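# Nest three cups upside down on the table

## Task

Stack the three cups one inside another, each larger cup covering a smaller one, so that all three rest upright and mouth-down on the table surface; it only counts if the stack stays like that with the robot no longer holding or supporting it.

## Robot and tools

Robot: the upper body of a humanoid on a stand just past the table's near (-x) edge, facing roughly +x. Only its right arm and its five-finger right hand move. The body may be slightly turned or tilted relative to the table.

Scene frame: origin in the table-top plane, roughly under the pelvis; z = 0 is the table top, +z up, +x across the table away from the robot, so the robot's right is -y. The near table edge is at x = 0.18 m. The pelvis sits 0.01 to 0.14 m above the table; the right shoulder is about 0.28 m above it, 0.14 m toward -y and 0.06 m toward +x. The hand point can be no more than 0.59 m from the shoulder, and its reported position gets less accurate at long reach.

Hand point: a spot fixed to the palm, 0.05 m in front of it, where index pad and thumb tip meet in a pinch. Its own axes: +z runs along straightened fingers (which extend 0.06-0.07 m past it), +y points out of the palm, +x points across the palm from thumb toward little finger. The hand extends 0.08 m from the point on the little-finger side; on the thumb side 0.02 m if the thumb is turned fully in front of the palm, up to 0.09 m otherwise. A wrist bracket on the little-finger side reaches 0.03 m beyond the point along +y and 0.11 m across the palm and can collide with things.

The row: every command uses one row of 14 numbers, each in [-1, 1], in this order: dx, dy, dz, rx, ry, rz, little, ring, middle, index, thumb_bend, thumb_turn, force_limit, speed.
- dx..rz are an offset, not a pose: a target displacement of the hand point, expressed in the hand point's own axes, counted from its pose in the most recent result that reported it (before any such result in the scene, or for a later call within the same reply, from where the robot is when the action begins). 1.0 equals 0.6 m for dx, dy, dz and 180 degrees for rotation; rx, ry, rz form a single rotation vector. All-zero offsets pull the hand back to that base pose; they do not hold still.
- little, ring, middle, index: finger targets, +1 straight, -1 curled into the palm. thumb_bend: +1 straight, -1 fully bent. thumb_turn: +1 beside the palm, -1 opposed in front of it. A pinch is roughly index -0.22, thumb_bend -0.75, thumb_turn -0.57.
- force_limit: closing stops when fingertip load reaches this, scaled linearly from about 0 N at -1 to 10 N at +1 (15 N for both thumb motors); it does not limit opening. speed: finger speed from nearly zero at -1 to full at +1 (full travel in 0.6 s). Close at -0.9 or slower for a gentle grip, since fast fingers overshoot the limit.

execute_actions: "actions" is a list holding zero or one item. Empty list: just report the state. {"rows": [...], "steps": n}: up to 15 rows, n from 1 to 15 control steps of 1/30 s (default 15); each row is used for one step and the final row repeats. Every row is measured from the same base pose, not from the previous row. {"steps": n} alone is a wait of up to 300 steps, counted from the previous result. Optional "pictures" true/false.

move: "target" is one such 14-number row; the hand numbers are sent at the start, then the hand point follows a straight path to the offset pose, taking 0.5 to 10 s (cut off at 10 s). "speed" is path top speed in m/s, 0.002 to 0.5, default 0.25; rotation is capped at twice that in rad/s. The path ignores obstacles, faster contact hits harder, and aiming past a contact presses harder. The hand can lag, stray or overspeed, especially with a nearly straight arm. Its result adds a "move:" line: done, off_target, moving, held or fault, plus limits (paced = pose clipped; held = some steps blocked, after which the arm may jump fast) and distance from target.

wait: "seconds" 0 to 10, sends nothing new. zoom_image: "camera" (cam_high 896x504, cam_low 896x504, cam_wrist 616x616) and "region" [x0, y0, x1, y1] in pixels from the top-left, at most 504x504. show_instructions: no arguments; shows the reference page. finished_scene: "scene" (1 or 2) ends that scene irreversibly and grades it.

Motion: each step the commanded pose is clipped to within 70 mm and 16 degrees of the measured pose; position wins over orientation if both cannot be met. Joints move at most 2.4 rad/s. A far target may need several actions: after an action the arm only reaches the last clipped pose, so read the result and send the remainder.

Results: end_effector_position (m) and end_effector_quat_wxyz in the scene frame; "Hand target" shows where the controller is driving. "pose unreachable" means the clearance check altered or blocked a command; HELD marks steps not sent. hand_measured, hand_stopped_by (moving, target, force, stalled, fault) and hand_load_n (positive = pushed open) list six motors in row order; hand_force_limit and hand_speed echo settings. A dropped object shows as loads near 0.

Gripping: turn the thumb fully in front of the palm before reaching the cup; the hand can then wrap objects 0.035-0.08 m wide, lying across the palm on the wrist side of the point. Resending the same numbers keeps a grip; a more open target loosens it.

Avoid: knocking or placing anything off the table (instant failure), dropping, slamming or pressing hard. Contact torque at a joint's limit (23.2 N m for shoulder and elbow joints and wrist roll, 4.65 N m for wrist pitch and yaw, held weight included) halts the arm for 10 s. Holding loads heats motors: warning from 90 °C, and at 120 °C the arm drops. The scene keeps running while you compose replies.

Each tool is called after "Call:" as a command line: name --argument value for each argument, lists and objects as JSON in quotes; but a table of rows of numbers goes row by row, as --pt "numbers of a row", without its own name.

Reference images:

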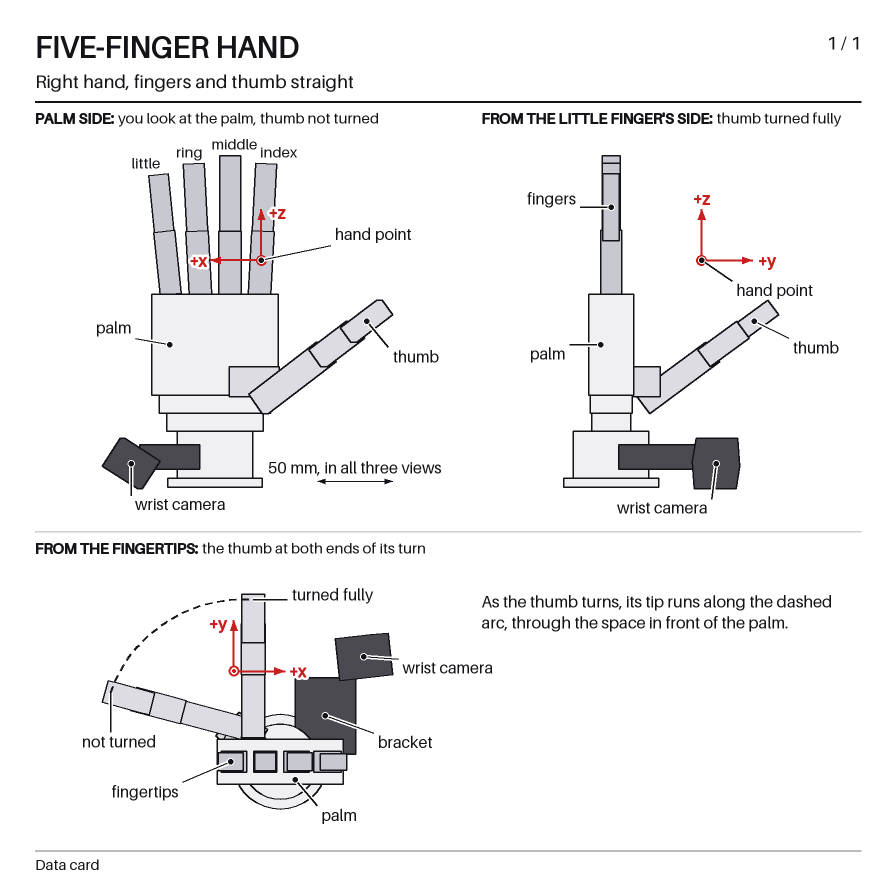

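## Session

Call:
execute_actions --actions '[]'

Scene clock: 0.00 s of 6600.00 s.
end_effector_position=(+0.3955, -0.3953, +0.2991) hand_measured=(+1.000, +1.000, +1.000, +1.000, +1.000, +1.000) hand_load_n=(+0.0, +0.0, +0.0, +0.0, +0.0, +0.0) hand_stopped_by=(target, target, target, target, target, target) hand_force_limit=0.00 hand_speed=-0.80 end_effector_quat_wxyz=(-0.018, +0.704, -0.129, +0.699)
Joint positions: [ 0.338 -1.369 -0.864 -0.259 -1.402 -0.276  0.279]
Joint velocities: [-0.012  0.008  0.009  0.018  0.009  0.     0.   ]
Motor temperatures (°C, as the motors report them): [38 42 41 38 39 31 28]
Hand target: +0.396, -0.395, +0.299; -0.018, +0.704, -0.129, +0.699

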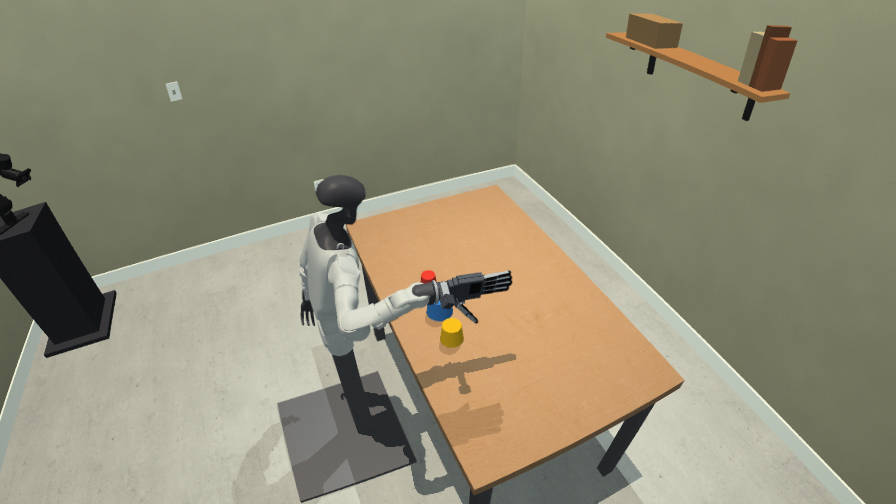

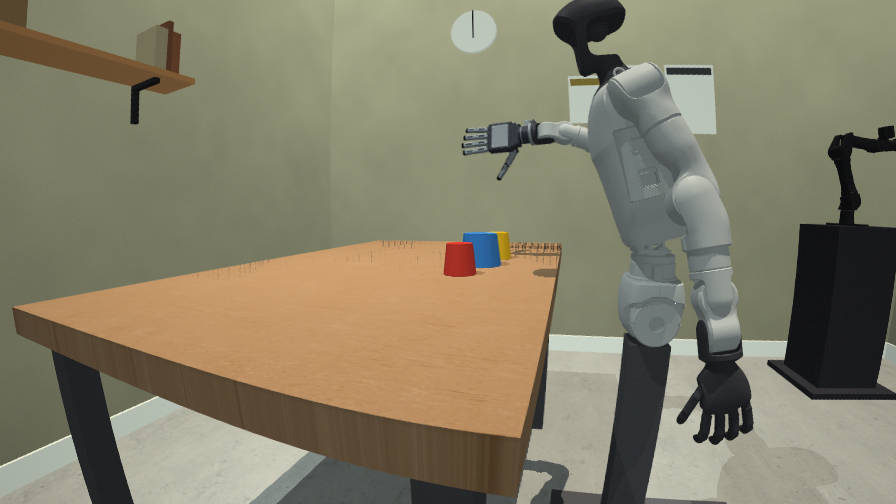

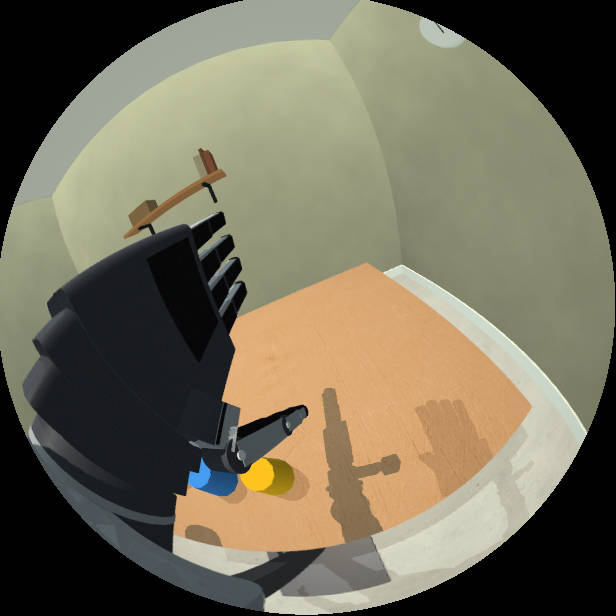

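Call:
zoom_image --camera "cam_high" --region '[340, 220, 560, 380]'

Call:
zoom_image --camera "cam_low" --region '[400, 200, 600, 310]'

Region (340, 220, 560, 380) of cam_high's 896x504 image, scaled by 2.291, with more detail than that image has; it fills the top 367 rows of this view, and the rest is white.

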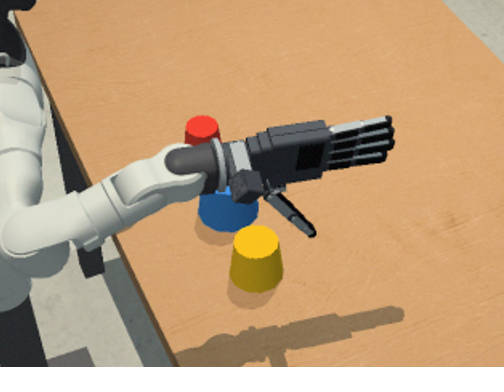

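Region (400, 200, 600, 310) of cam_low's 896x504 image, scaled by 2.520, with more detail than that image has; it fills the top 277 rows of this view, and the rest is white.

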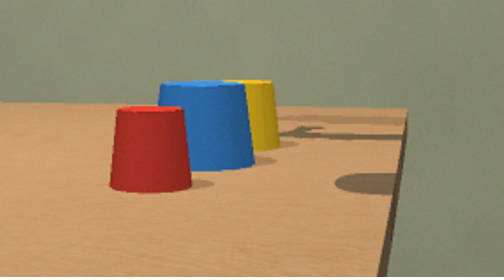

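Call:
move --target '[-0.182,-0.23,-0.205,-0.1697,-0.2019,0.391,1,1,1,1,1,-1,0,0.5]' --speed 0.2

Scene clock: 39.97 s of 6600.00 s.
end_effector_position=(+0.2906, -0.2216, +0.2183) hand_measured=(+1.000, +1.000, +1.000, +1.000, +1.000, -1.000) hand_load_n=(+0.0, +0.0, +0.0, +0.0, +0.0, +0.0) hand_stopped_by=(target, target, target, target, target, target) hand_force_limit=0.00 hand_speed=0.50 end_effector_quat_wxyz=(-0.258, +0.664, -0.650, +0.265)
Joint positions: [ 0.185 -1.475 -0.927 -0.684 -0.032  0.576  1.328]
Joint velocities: [-0.008 -0.011  0.003 -0.011  0.006  0.002  0.   ]
Motor temperatures (°C, as the motors report them): [39 47 44 38 40 35 28]
Hand target: +0.290, -0.220, +0.218; -0.259, +0.664, -0.651, +0.262
Off the commanded pose: 0.008 m, 2 deg.
After step 90, 32.93 s passed at rest.
move: off_target

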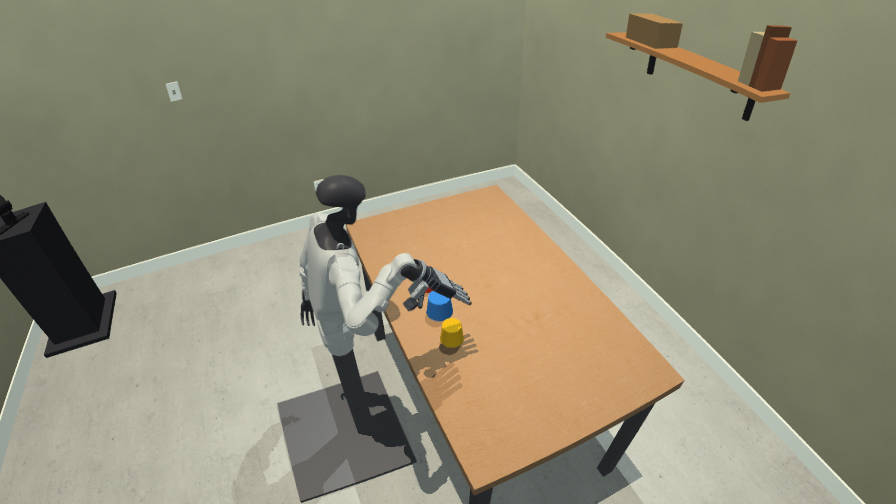

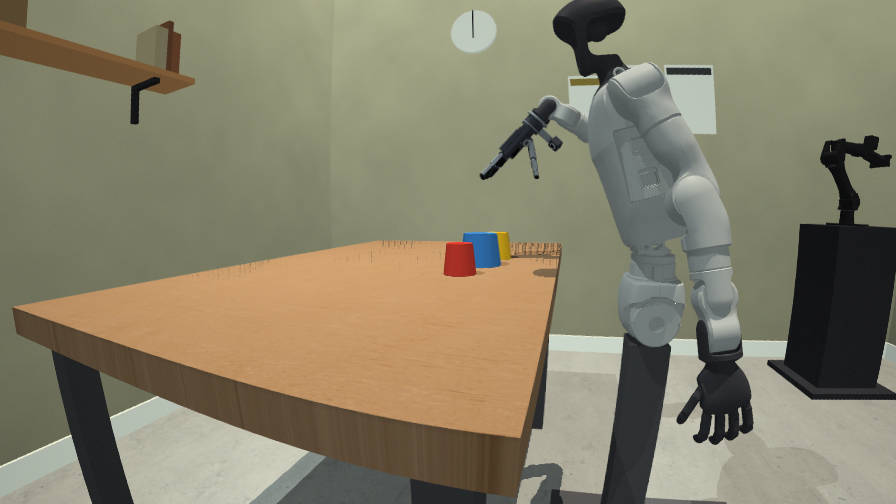

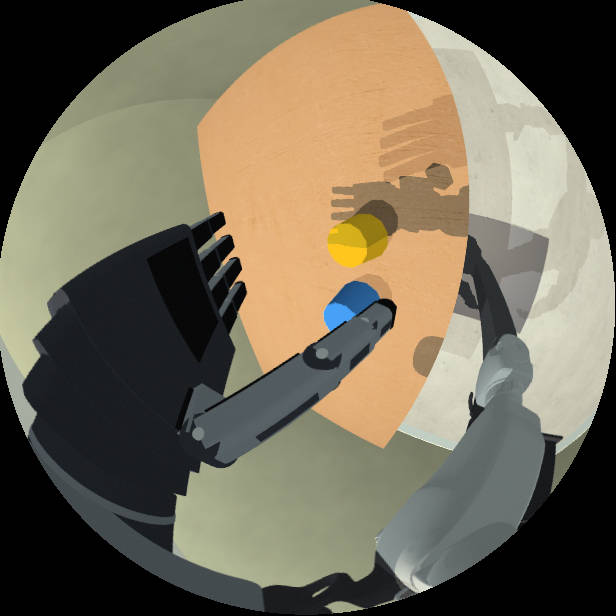

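Call:
move --target '[-0.033,0.012,0.13,0,-0.118,-0.118,1,1,1,1,1,-1,0,0.5]' --speed 0.2

Call:
zoom_image --camera "cam_high" --region '[370, 230, 530, 370]'

Call:
zoom_image --camera "cam_low" --region '[400, 120, 600, 300]'

Scene clock: 55.93 s of 6600.00 s.
end_effector_position=(+0.3432, -0.2106, +0.1635) hand_measured=(+1.000, +1.000, +1.000, +1.000, +1.000, -1.000) hand_load_n=(+0.0, +0.0, +0.0, +0.0, +0.0, +0.0) hand_stopped_by=(target, target, target, target, target, target) hand_force_limit=0.00 hand_speed=0.50 end_effector_quat_wxyz=(-0.319, +0.802, -0.466, +0.196)
Joint positions: [-0.416 -1.605  0.068 -0.033  0.051 -0.347  0.876]
Joint velocities: [-0.005 -0.002  0.011  0.     0.    -0.001  0.003]
Motor temperatures (°C, as the motors report them): [39 47 44 38 40 33 28]
Hand target: +0.343, -0.210, +0.163; -0.321, +0.802, -0.466, +0.194
Off the commanded pose: 0.012 m, 2 deg.
After step 90, 11.07 s passed at rest.
move: off_target

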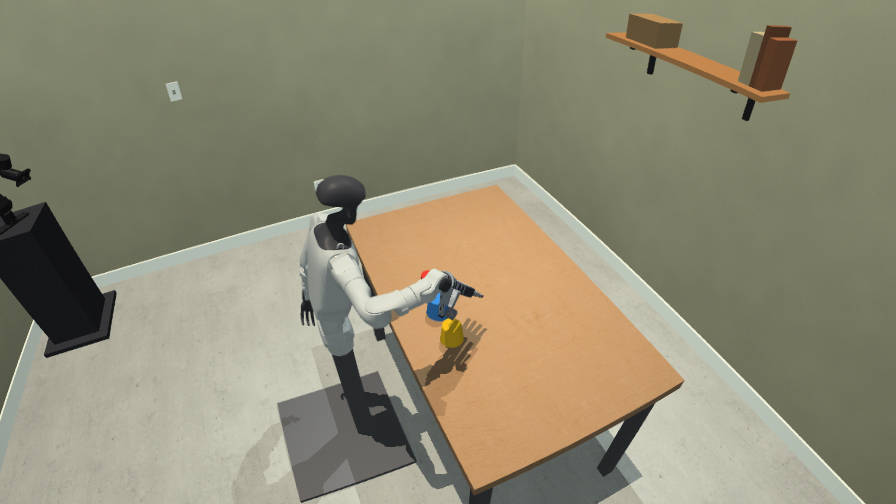

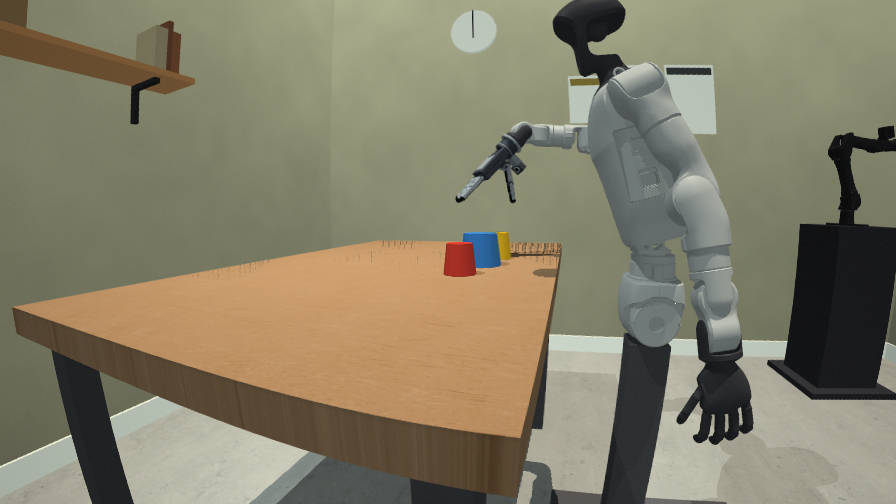

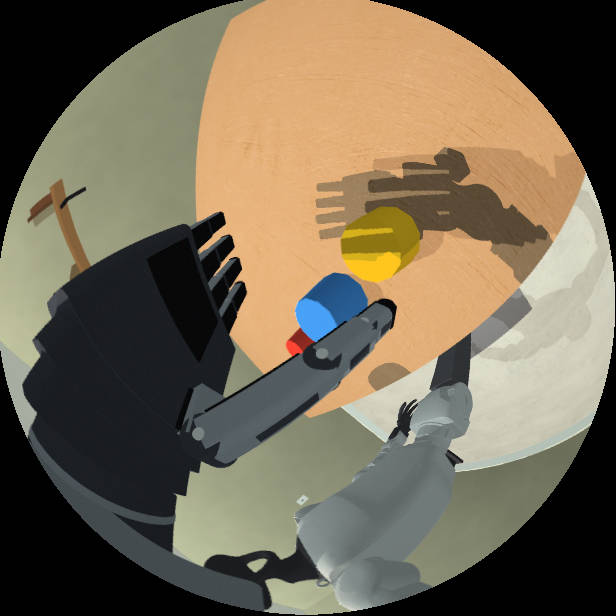

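Region (370, 230, 530, 370) of cam_high's 896x504 image, scaled by 3.150, with more detail than that image has; it fills the top 441 rows of this view, and the rest is white.

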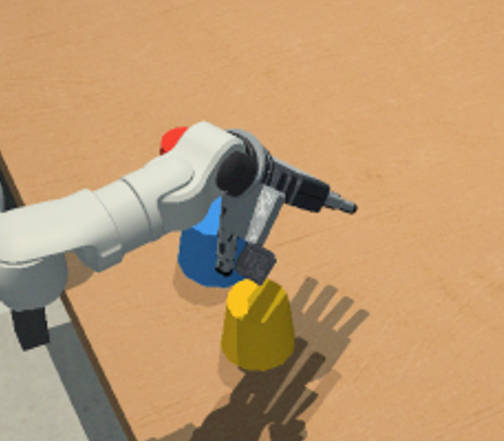

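Region (400, 120, 600, 300) of cam_low's 896x504 image, scaled by 2.520, with more detail than that image has; it fills the top 454 rows of this view, and the rest is white.

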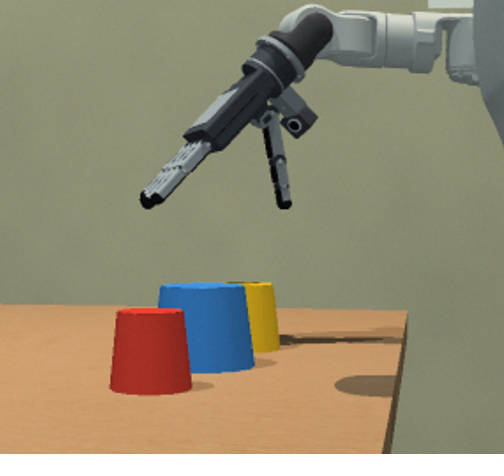

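Call:
move --target '[-0.043,0.063,0.043,0,0,0,0.5,0.5,0.5,0.5,1,-1,0,0.5]' --speed 0.1

Call:
zoom_image --camera "cam_high" --region '[370, 230, 530, 370]'

Call:
zoom_image --camera "cam_low" --region '[400, 120, 600, 300]'

Scene clock: 68.40 s of 6600.00 s.
end_effector_position=(+0.3231, -0.1919, +0.1167) hand_measured=(+0.500, +0.500, +0.500, +0.500, +1.000, -1.000) hand_load_n=(+0.0, +0.0, +0.0, +0.0, +0.0, +0.0) hand_stopped_by=(target, target, target, target, target, target) hand_force_limit=0.00 hand_speed=0.50 end_effector_quat_wxyz=(-0.319, +0.802, -0.467, +0.191)
Joint positions: [-0.154 -1.581  0.025 -0.256 -0.053 -0.19   0.673]
Joint velocities: [-0.012  0.    -0.005 -0.003  0.     0.004 -0.01 ]
Motor temperatures (°C, as the motors report them): [41 49 44 38 40 32 28]
Hand target: +0.324, -0.193, +0.117; -0.318, +0.802, -0.466, +0.193
Off the commanded pose: 0.002 m, 1 deg.
After step 90, 8.63 s passed at rest.
move: done

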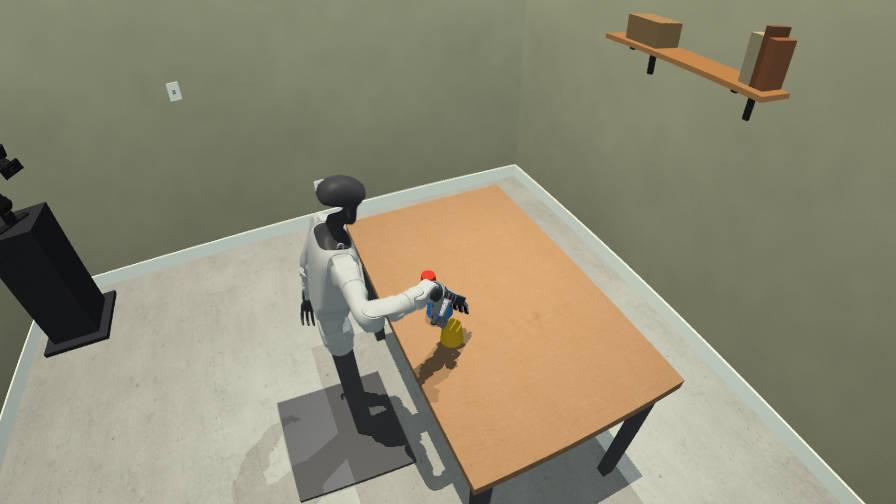

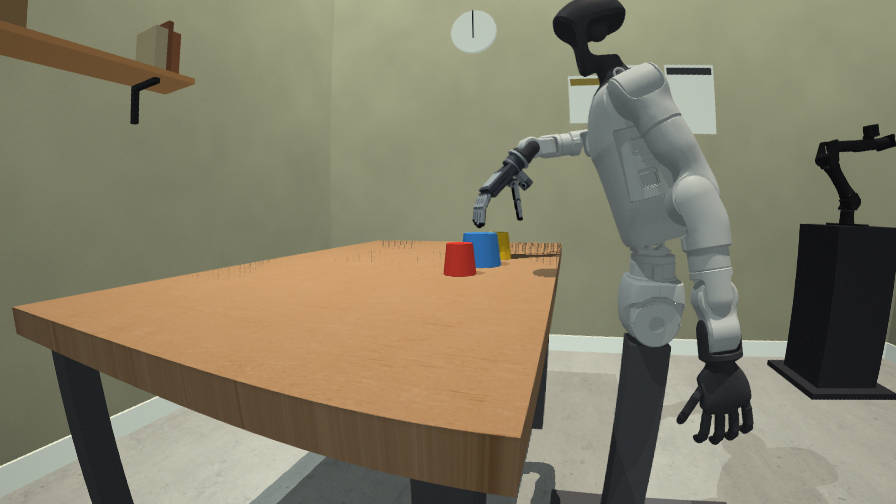

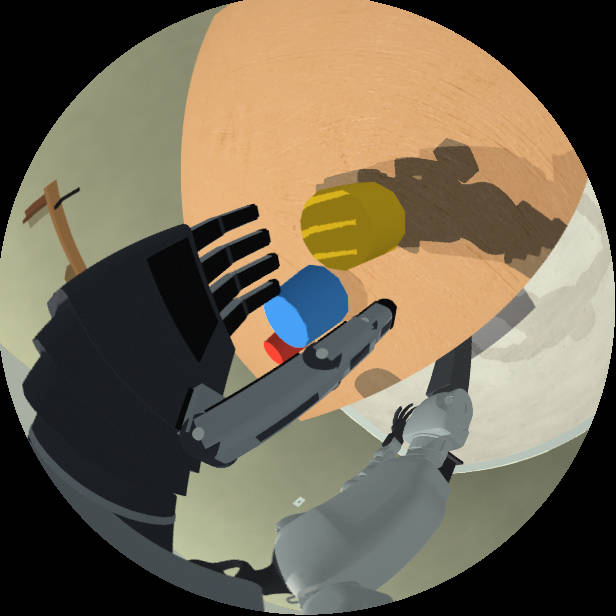

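Region (370, 230, 530, 370) of cam_high's 896x504 image, scaled by 3.150, with more detail than that image has; it fills the top 441 rows of this view, and the rest is white.

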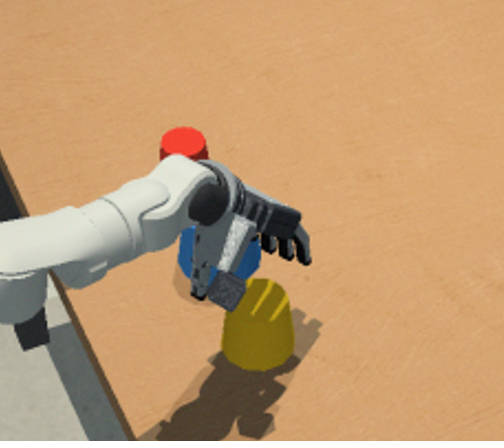

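Region (400, 120, 600, 300) of cam_low's 896x504 image, scaled by 2.520, with more detail than that image has; it fills the top 454 rows of this view, and the rest is white.

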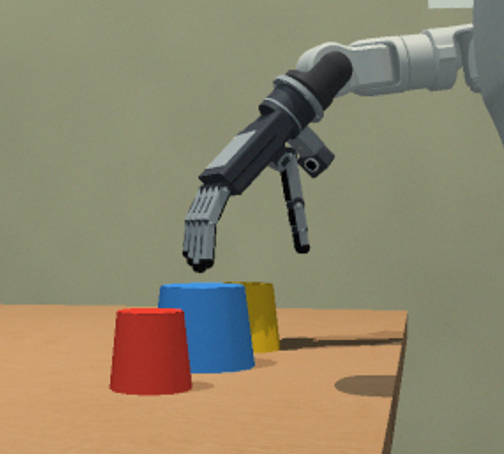

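Call:
move --target '[0.027,0.032,0.027,0,0,0,0.7,0.7,0.7,0.7,1,-1,0,0.5]' --speed 0.05

Call:
zoom_image --camera "cam_high" --region '[390, 260, 510, 365]'

Call:
zoom_image --camera "cam_low" --region '[400, 120, 600, 300]'

Scene clock: 78.20 s of 6600.00 s.
end_effector_position=(+0.3299, -0.2080, +0.0934) hand_measured=(+0.700, +0.700, +0.700, +0.700, +1.000, -1.000) hand_load_n=(+0.0, +0.0, +0.0, +0.0, +0.0, +0.0) hand_stopped_by=(target, target, target, target, target, target) hand_force_limit=0.00 hand_speed=0.50 end_effector_quat_wxyz=(-0.320, +0.800, -0.469, +0.192)
Joint positions: [-0.232 -1.494  0.14  -0.103 -0.151 -0.305  0.633]
Joint velocities: [-0.021  0.002  0.011  0.017  0.    -0.006 -0.001]
Motor temperatures (°C, as the motors report them): [41 49 45 38 40 32 28]
Hand target: +0.330, -0.208, +0.093; -0.320, +0.801, -0.468, +0.193
Off the commanded pose: 0.002 m, 0 deg.
After step 90, 5.93 s passed at rest.
move: done

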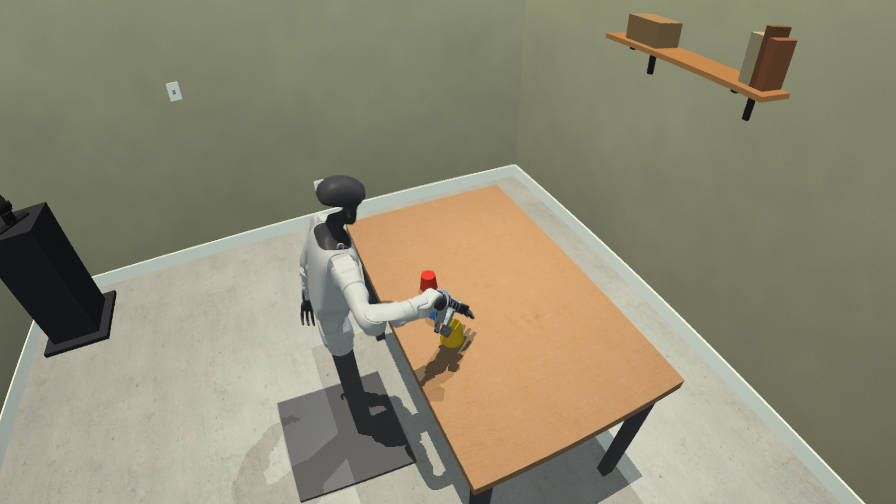

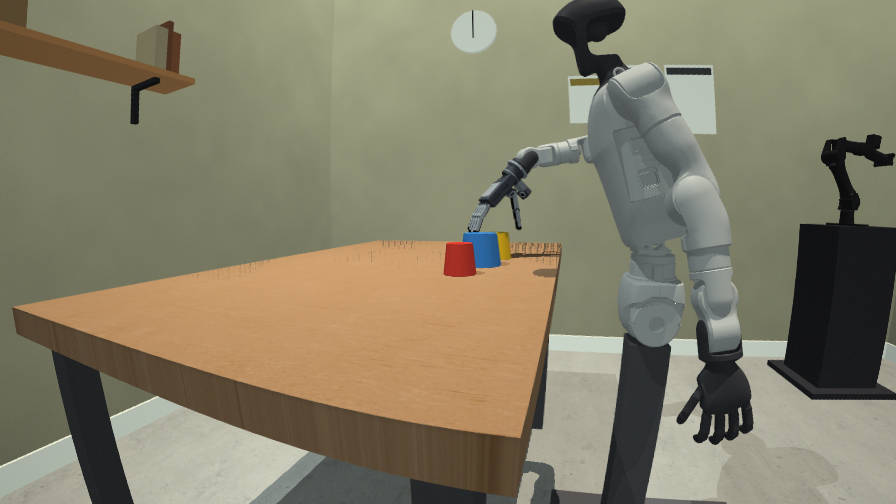

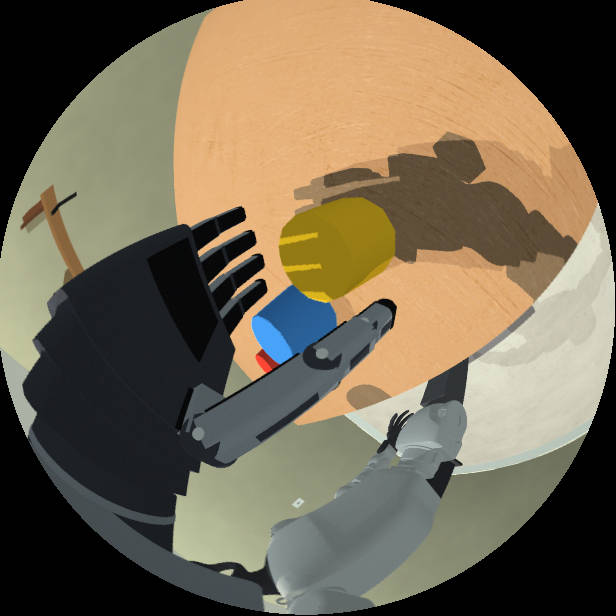

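Region (390, 260, 510, 365) of cam_high's 896x504 image, scaled by 4.200, with more detail than that image has; it fills the top 441 rows of this view, and the rest is white.

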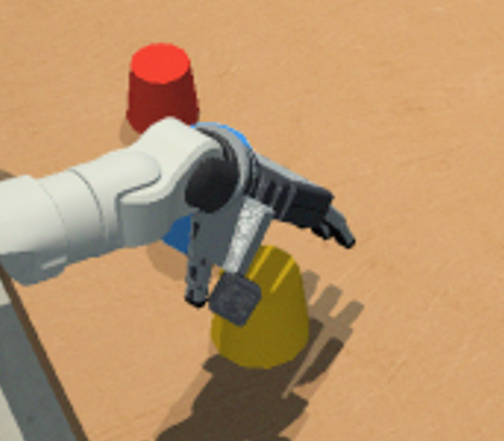

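Region (400, 120, 600, 300) of cam_low's 896x504 image, scaled by 2.520, with more detail than that image has; it fills the top 454 rows of this view, and the rest is white.

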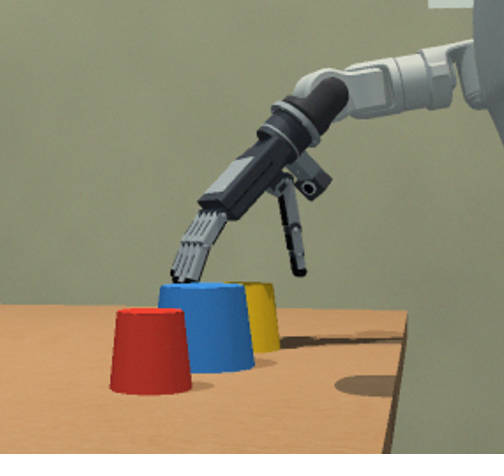

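Call:
move --target '[0.005,0.035,0.035,0,0,0,0.7,0.7,0.7,0.7,1,-1,0,0.5]' --speed 0.04

Call:
zoom_image --camera "cam_high" --region '[390, 260, 510, 365]'

Call:
zoom_image --camera "cam_low" --region '[400, 120, 600, 300]'

Scene clock: 83.50 s of 6600.00 s.
end_effector_position=(+0.3315, -0.2116, +0.0645) hand_measured=(+0.700, +0.700, +0.700, +0.700, +1.000, -1.000) hand_load_n=(+0.0, +0.0, +0.0, +0.0, +0.0, +0.0) hand_stopped_by=(target, target, target, target, target, target) hand_force_limit=0.00 hand_speed=0.50 end_effector_quat_wxyz=(-0.321, +0.799, -0.471, +0.192)
Joint positions: [-0.273 -1.395  0.227 -0.022 -0.263 -0.338  0.578]
Joint velocities: [-0.011 -0.005 -0.002 -0.008  0.006 -0.003 -0.005]
Motor temperatures (°C, as the motors report them): [41 49 44 38 40 32 28]
Hand target: +0.332, -0.212, +0.064; -0.321, +0.800, -0.470, +0.193
Off the commanded pose: 0.001 m, 0 deg.
After step 90, 1.30 s passed at rest.
move: done

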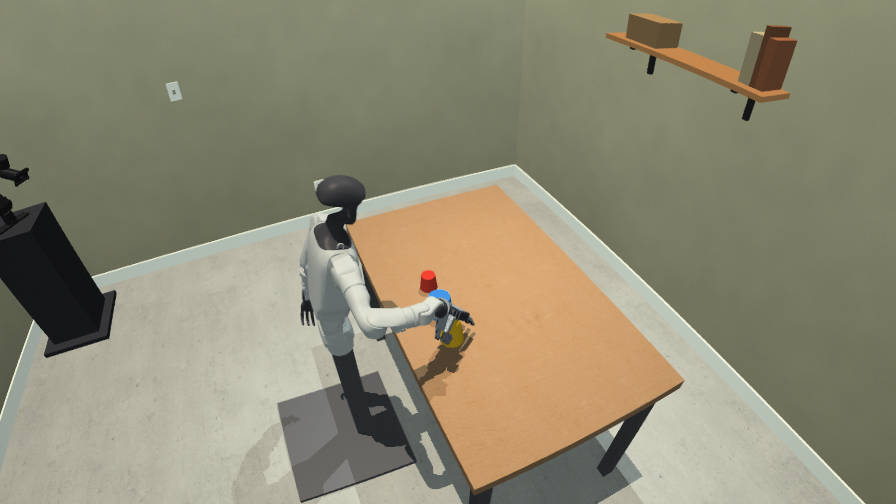

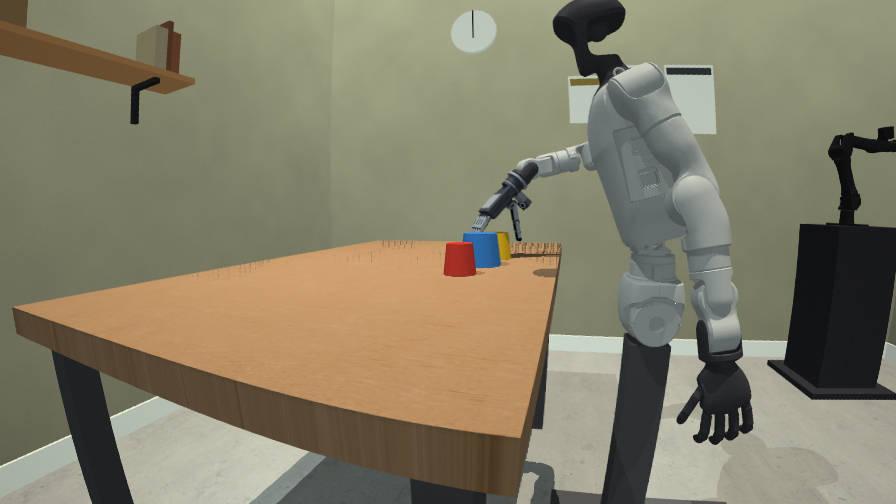

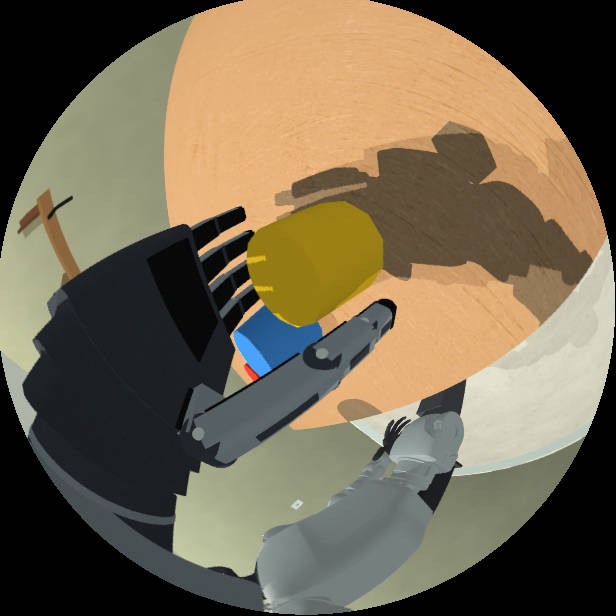

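Region (390, 260, 510, 365) of cam_high's 896x504 image, scaled by 4.200, with more detail than that image has; it fills the top 441 rows of this view, and the rest is white.

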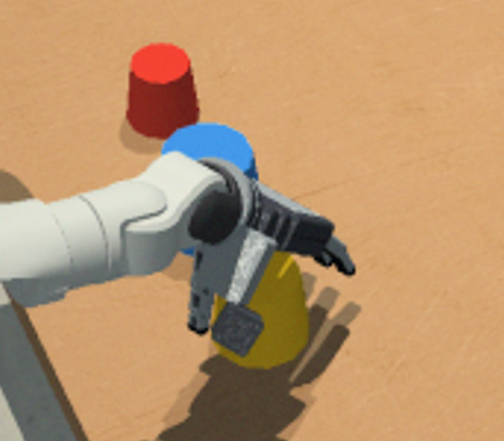

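Region (400, 120, 600, 300) of cam_low's 896x504 image, scaled by 2.520, with more detail than that image has; it fills the top 454 rows of this view, and the rest is white.

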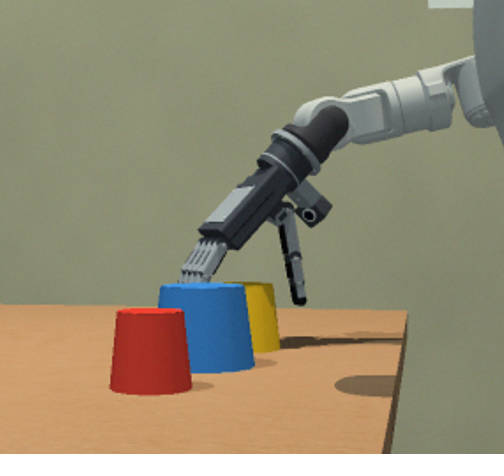

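Call:
move --target '[0.018,0.021,0.021,0,0,0,0.7,0.7,0.7,0.7,1,-1,0,0.5]' --speed 0.03

Call:
move --target '[0,0,0,0,0,0,0.3,-0.4,-0.4,-0.4,-0.6,-1,-0.2,-0.8]'

Call:
zoom_image --camera "cam_high" --region '[390, 260, 510, 365]'

Scene clock: 89.10 s of 6600.00 s.
end_effector_position=(+0.3373, -0.2219, +0.0480) hand_measured=(+0.700, +0.700, +0.700, +0.700, +1.000, -1.000) hand_load_n=(+0.0, +0.0, +0.0, +0.0, +0.0, +0.0) hand_stopped_by=(target, target, target, target, target, target) hand_force_limit=0.00 hand_speed=0.50 end_effector_quat_wxyz=(-0.322, +0.797, -0.473, +0.193)
Joint positions: [-0.333 -1.331  0.285  0.12  -0.329 -0.426  0.538]
Joint velocities: [-0.011 -0.008 -0.008  0.008 -0.009 -0.003 -0.003]
Motor temperatures (°C, as the motors report them): [41 50 44 38 40 32 28]
Hand target: +0.338, -0.222, +0.048; -0.321, +0.798, -0.471, +0.194
Off the commanded pose: 0.002 m, 0 deg.
After step 90, 1.63 s passed at rest.
move: done

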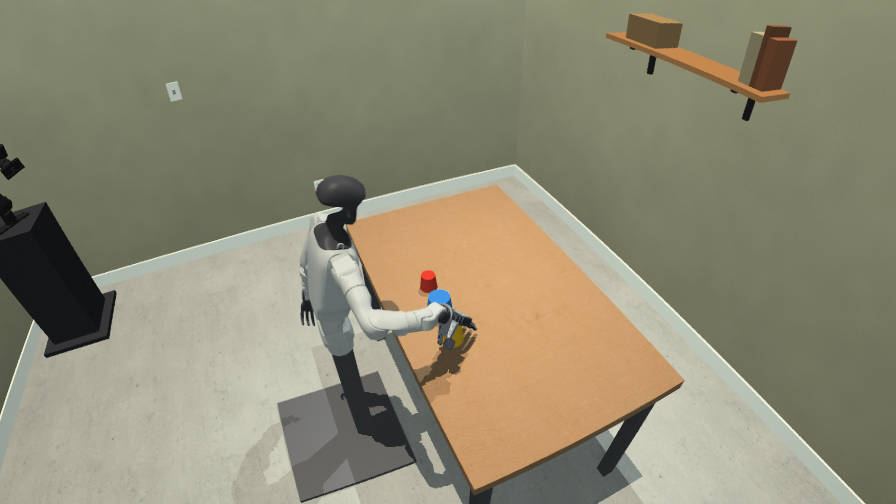

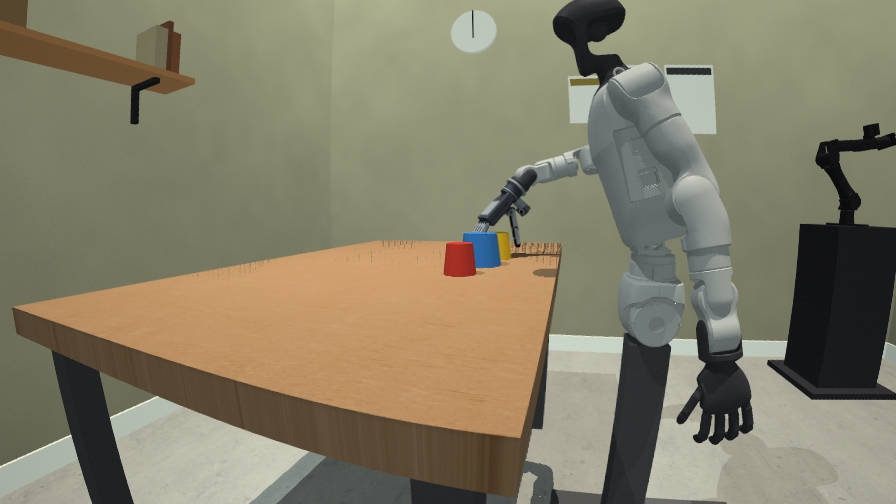

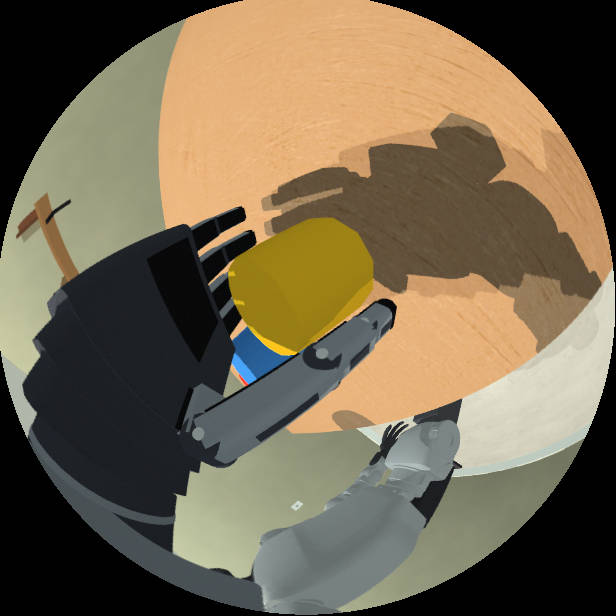

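Scene clock: 90.97 s of 6600.00 s.
end_effector_position=(+0.3379, -0.2218, +0.0485) hand_measured=(+0.300, +0.170, +0.302, +0.258, +0.746, -1.000) hand_load_n=(+0.0, +6.0, +0.0, +3.0, +9.0, +3.0) hand_stopped_by=(target, force, force, force, force, target) hand_force_limit=-0.20 hand_speed=-0.80 end_effector_quat_wxyz=(-0.322, +0.797, -0.473, +0.193)
Joint positions: [-0.334 -1.331  0.284  0.12  -0.329 -0.426  0.537]
Joint velocities: [-0.003  0.005 -0.012 -0.002 -0.008  0.     0.   ]
Motor temperatures (°C, as the motors report them): [41 50 44 38 40 32 28]
Hand target: +0.337, -0.222, +0.048; -0.322, +0.797, -0.473, +0.193
Off the commanded pose: 0.001 m, 0 deg.
move: done

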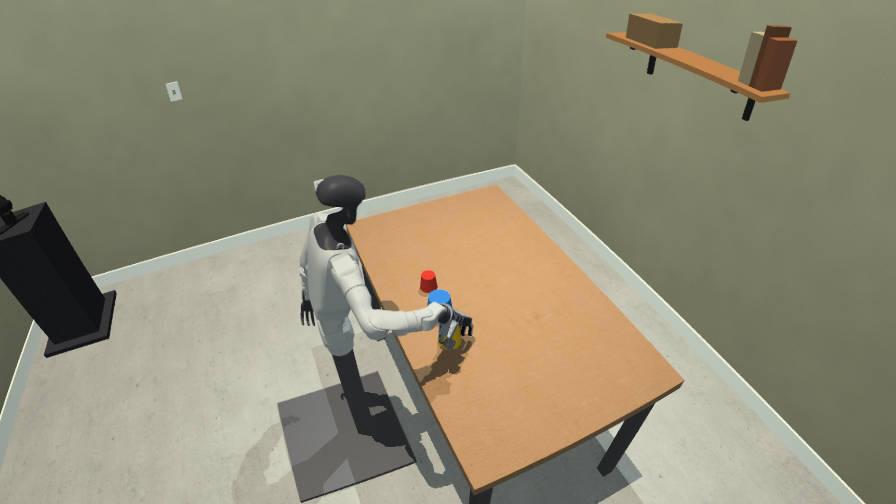

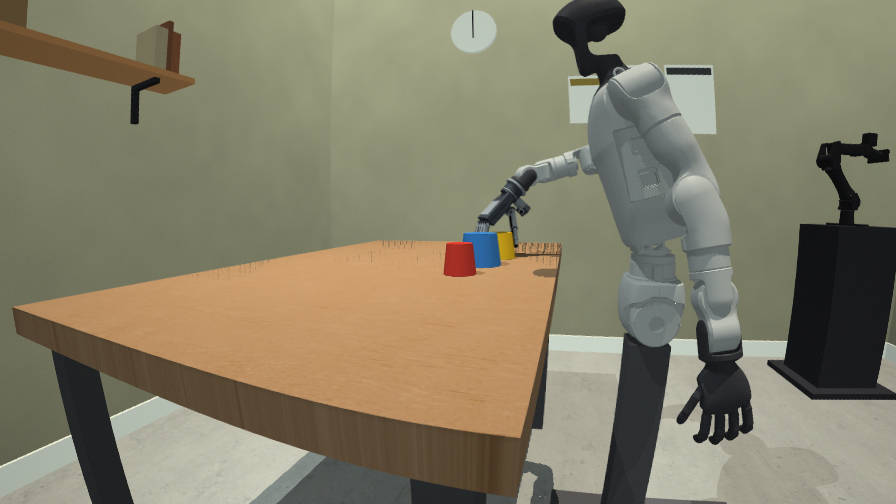

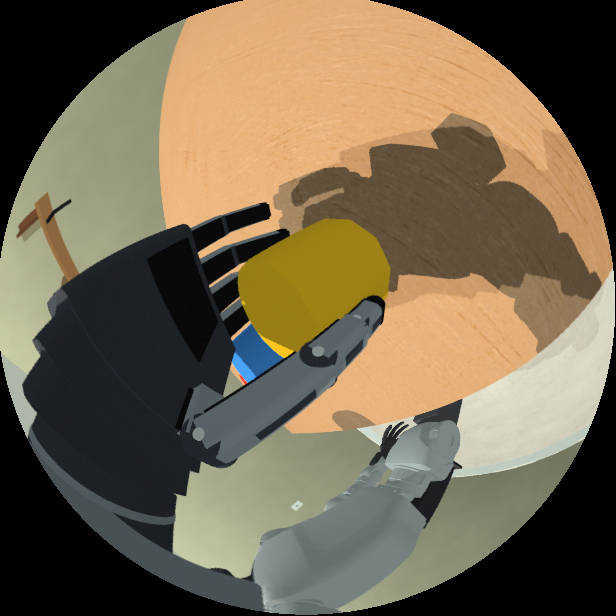

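Region (390, 260, 510, 365) of cam_high's 896x504 image, scaled by 4.200, with more detail than that image has; it fills the top 441 rows of this view, and the rest is white.

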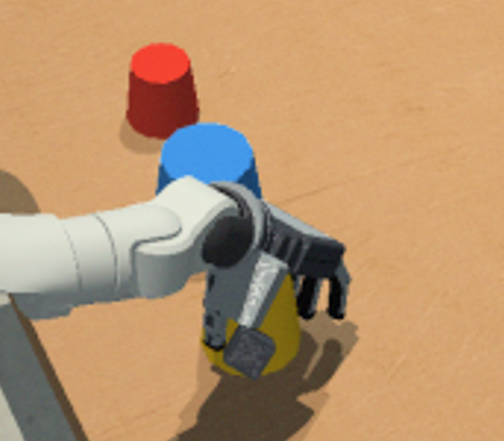

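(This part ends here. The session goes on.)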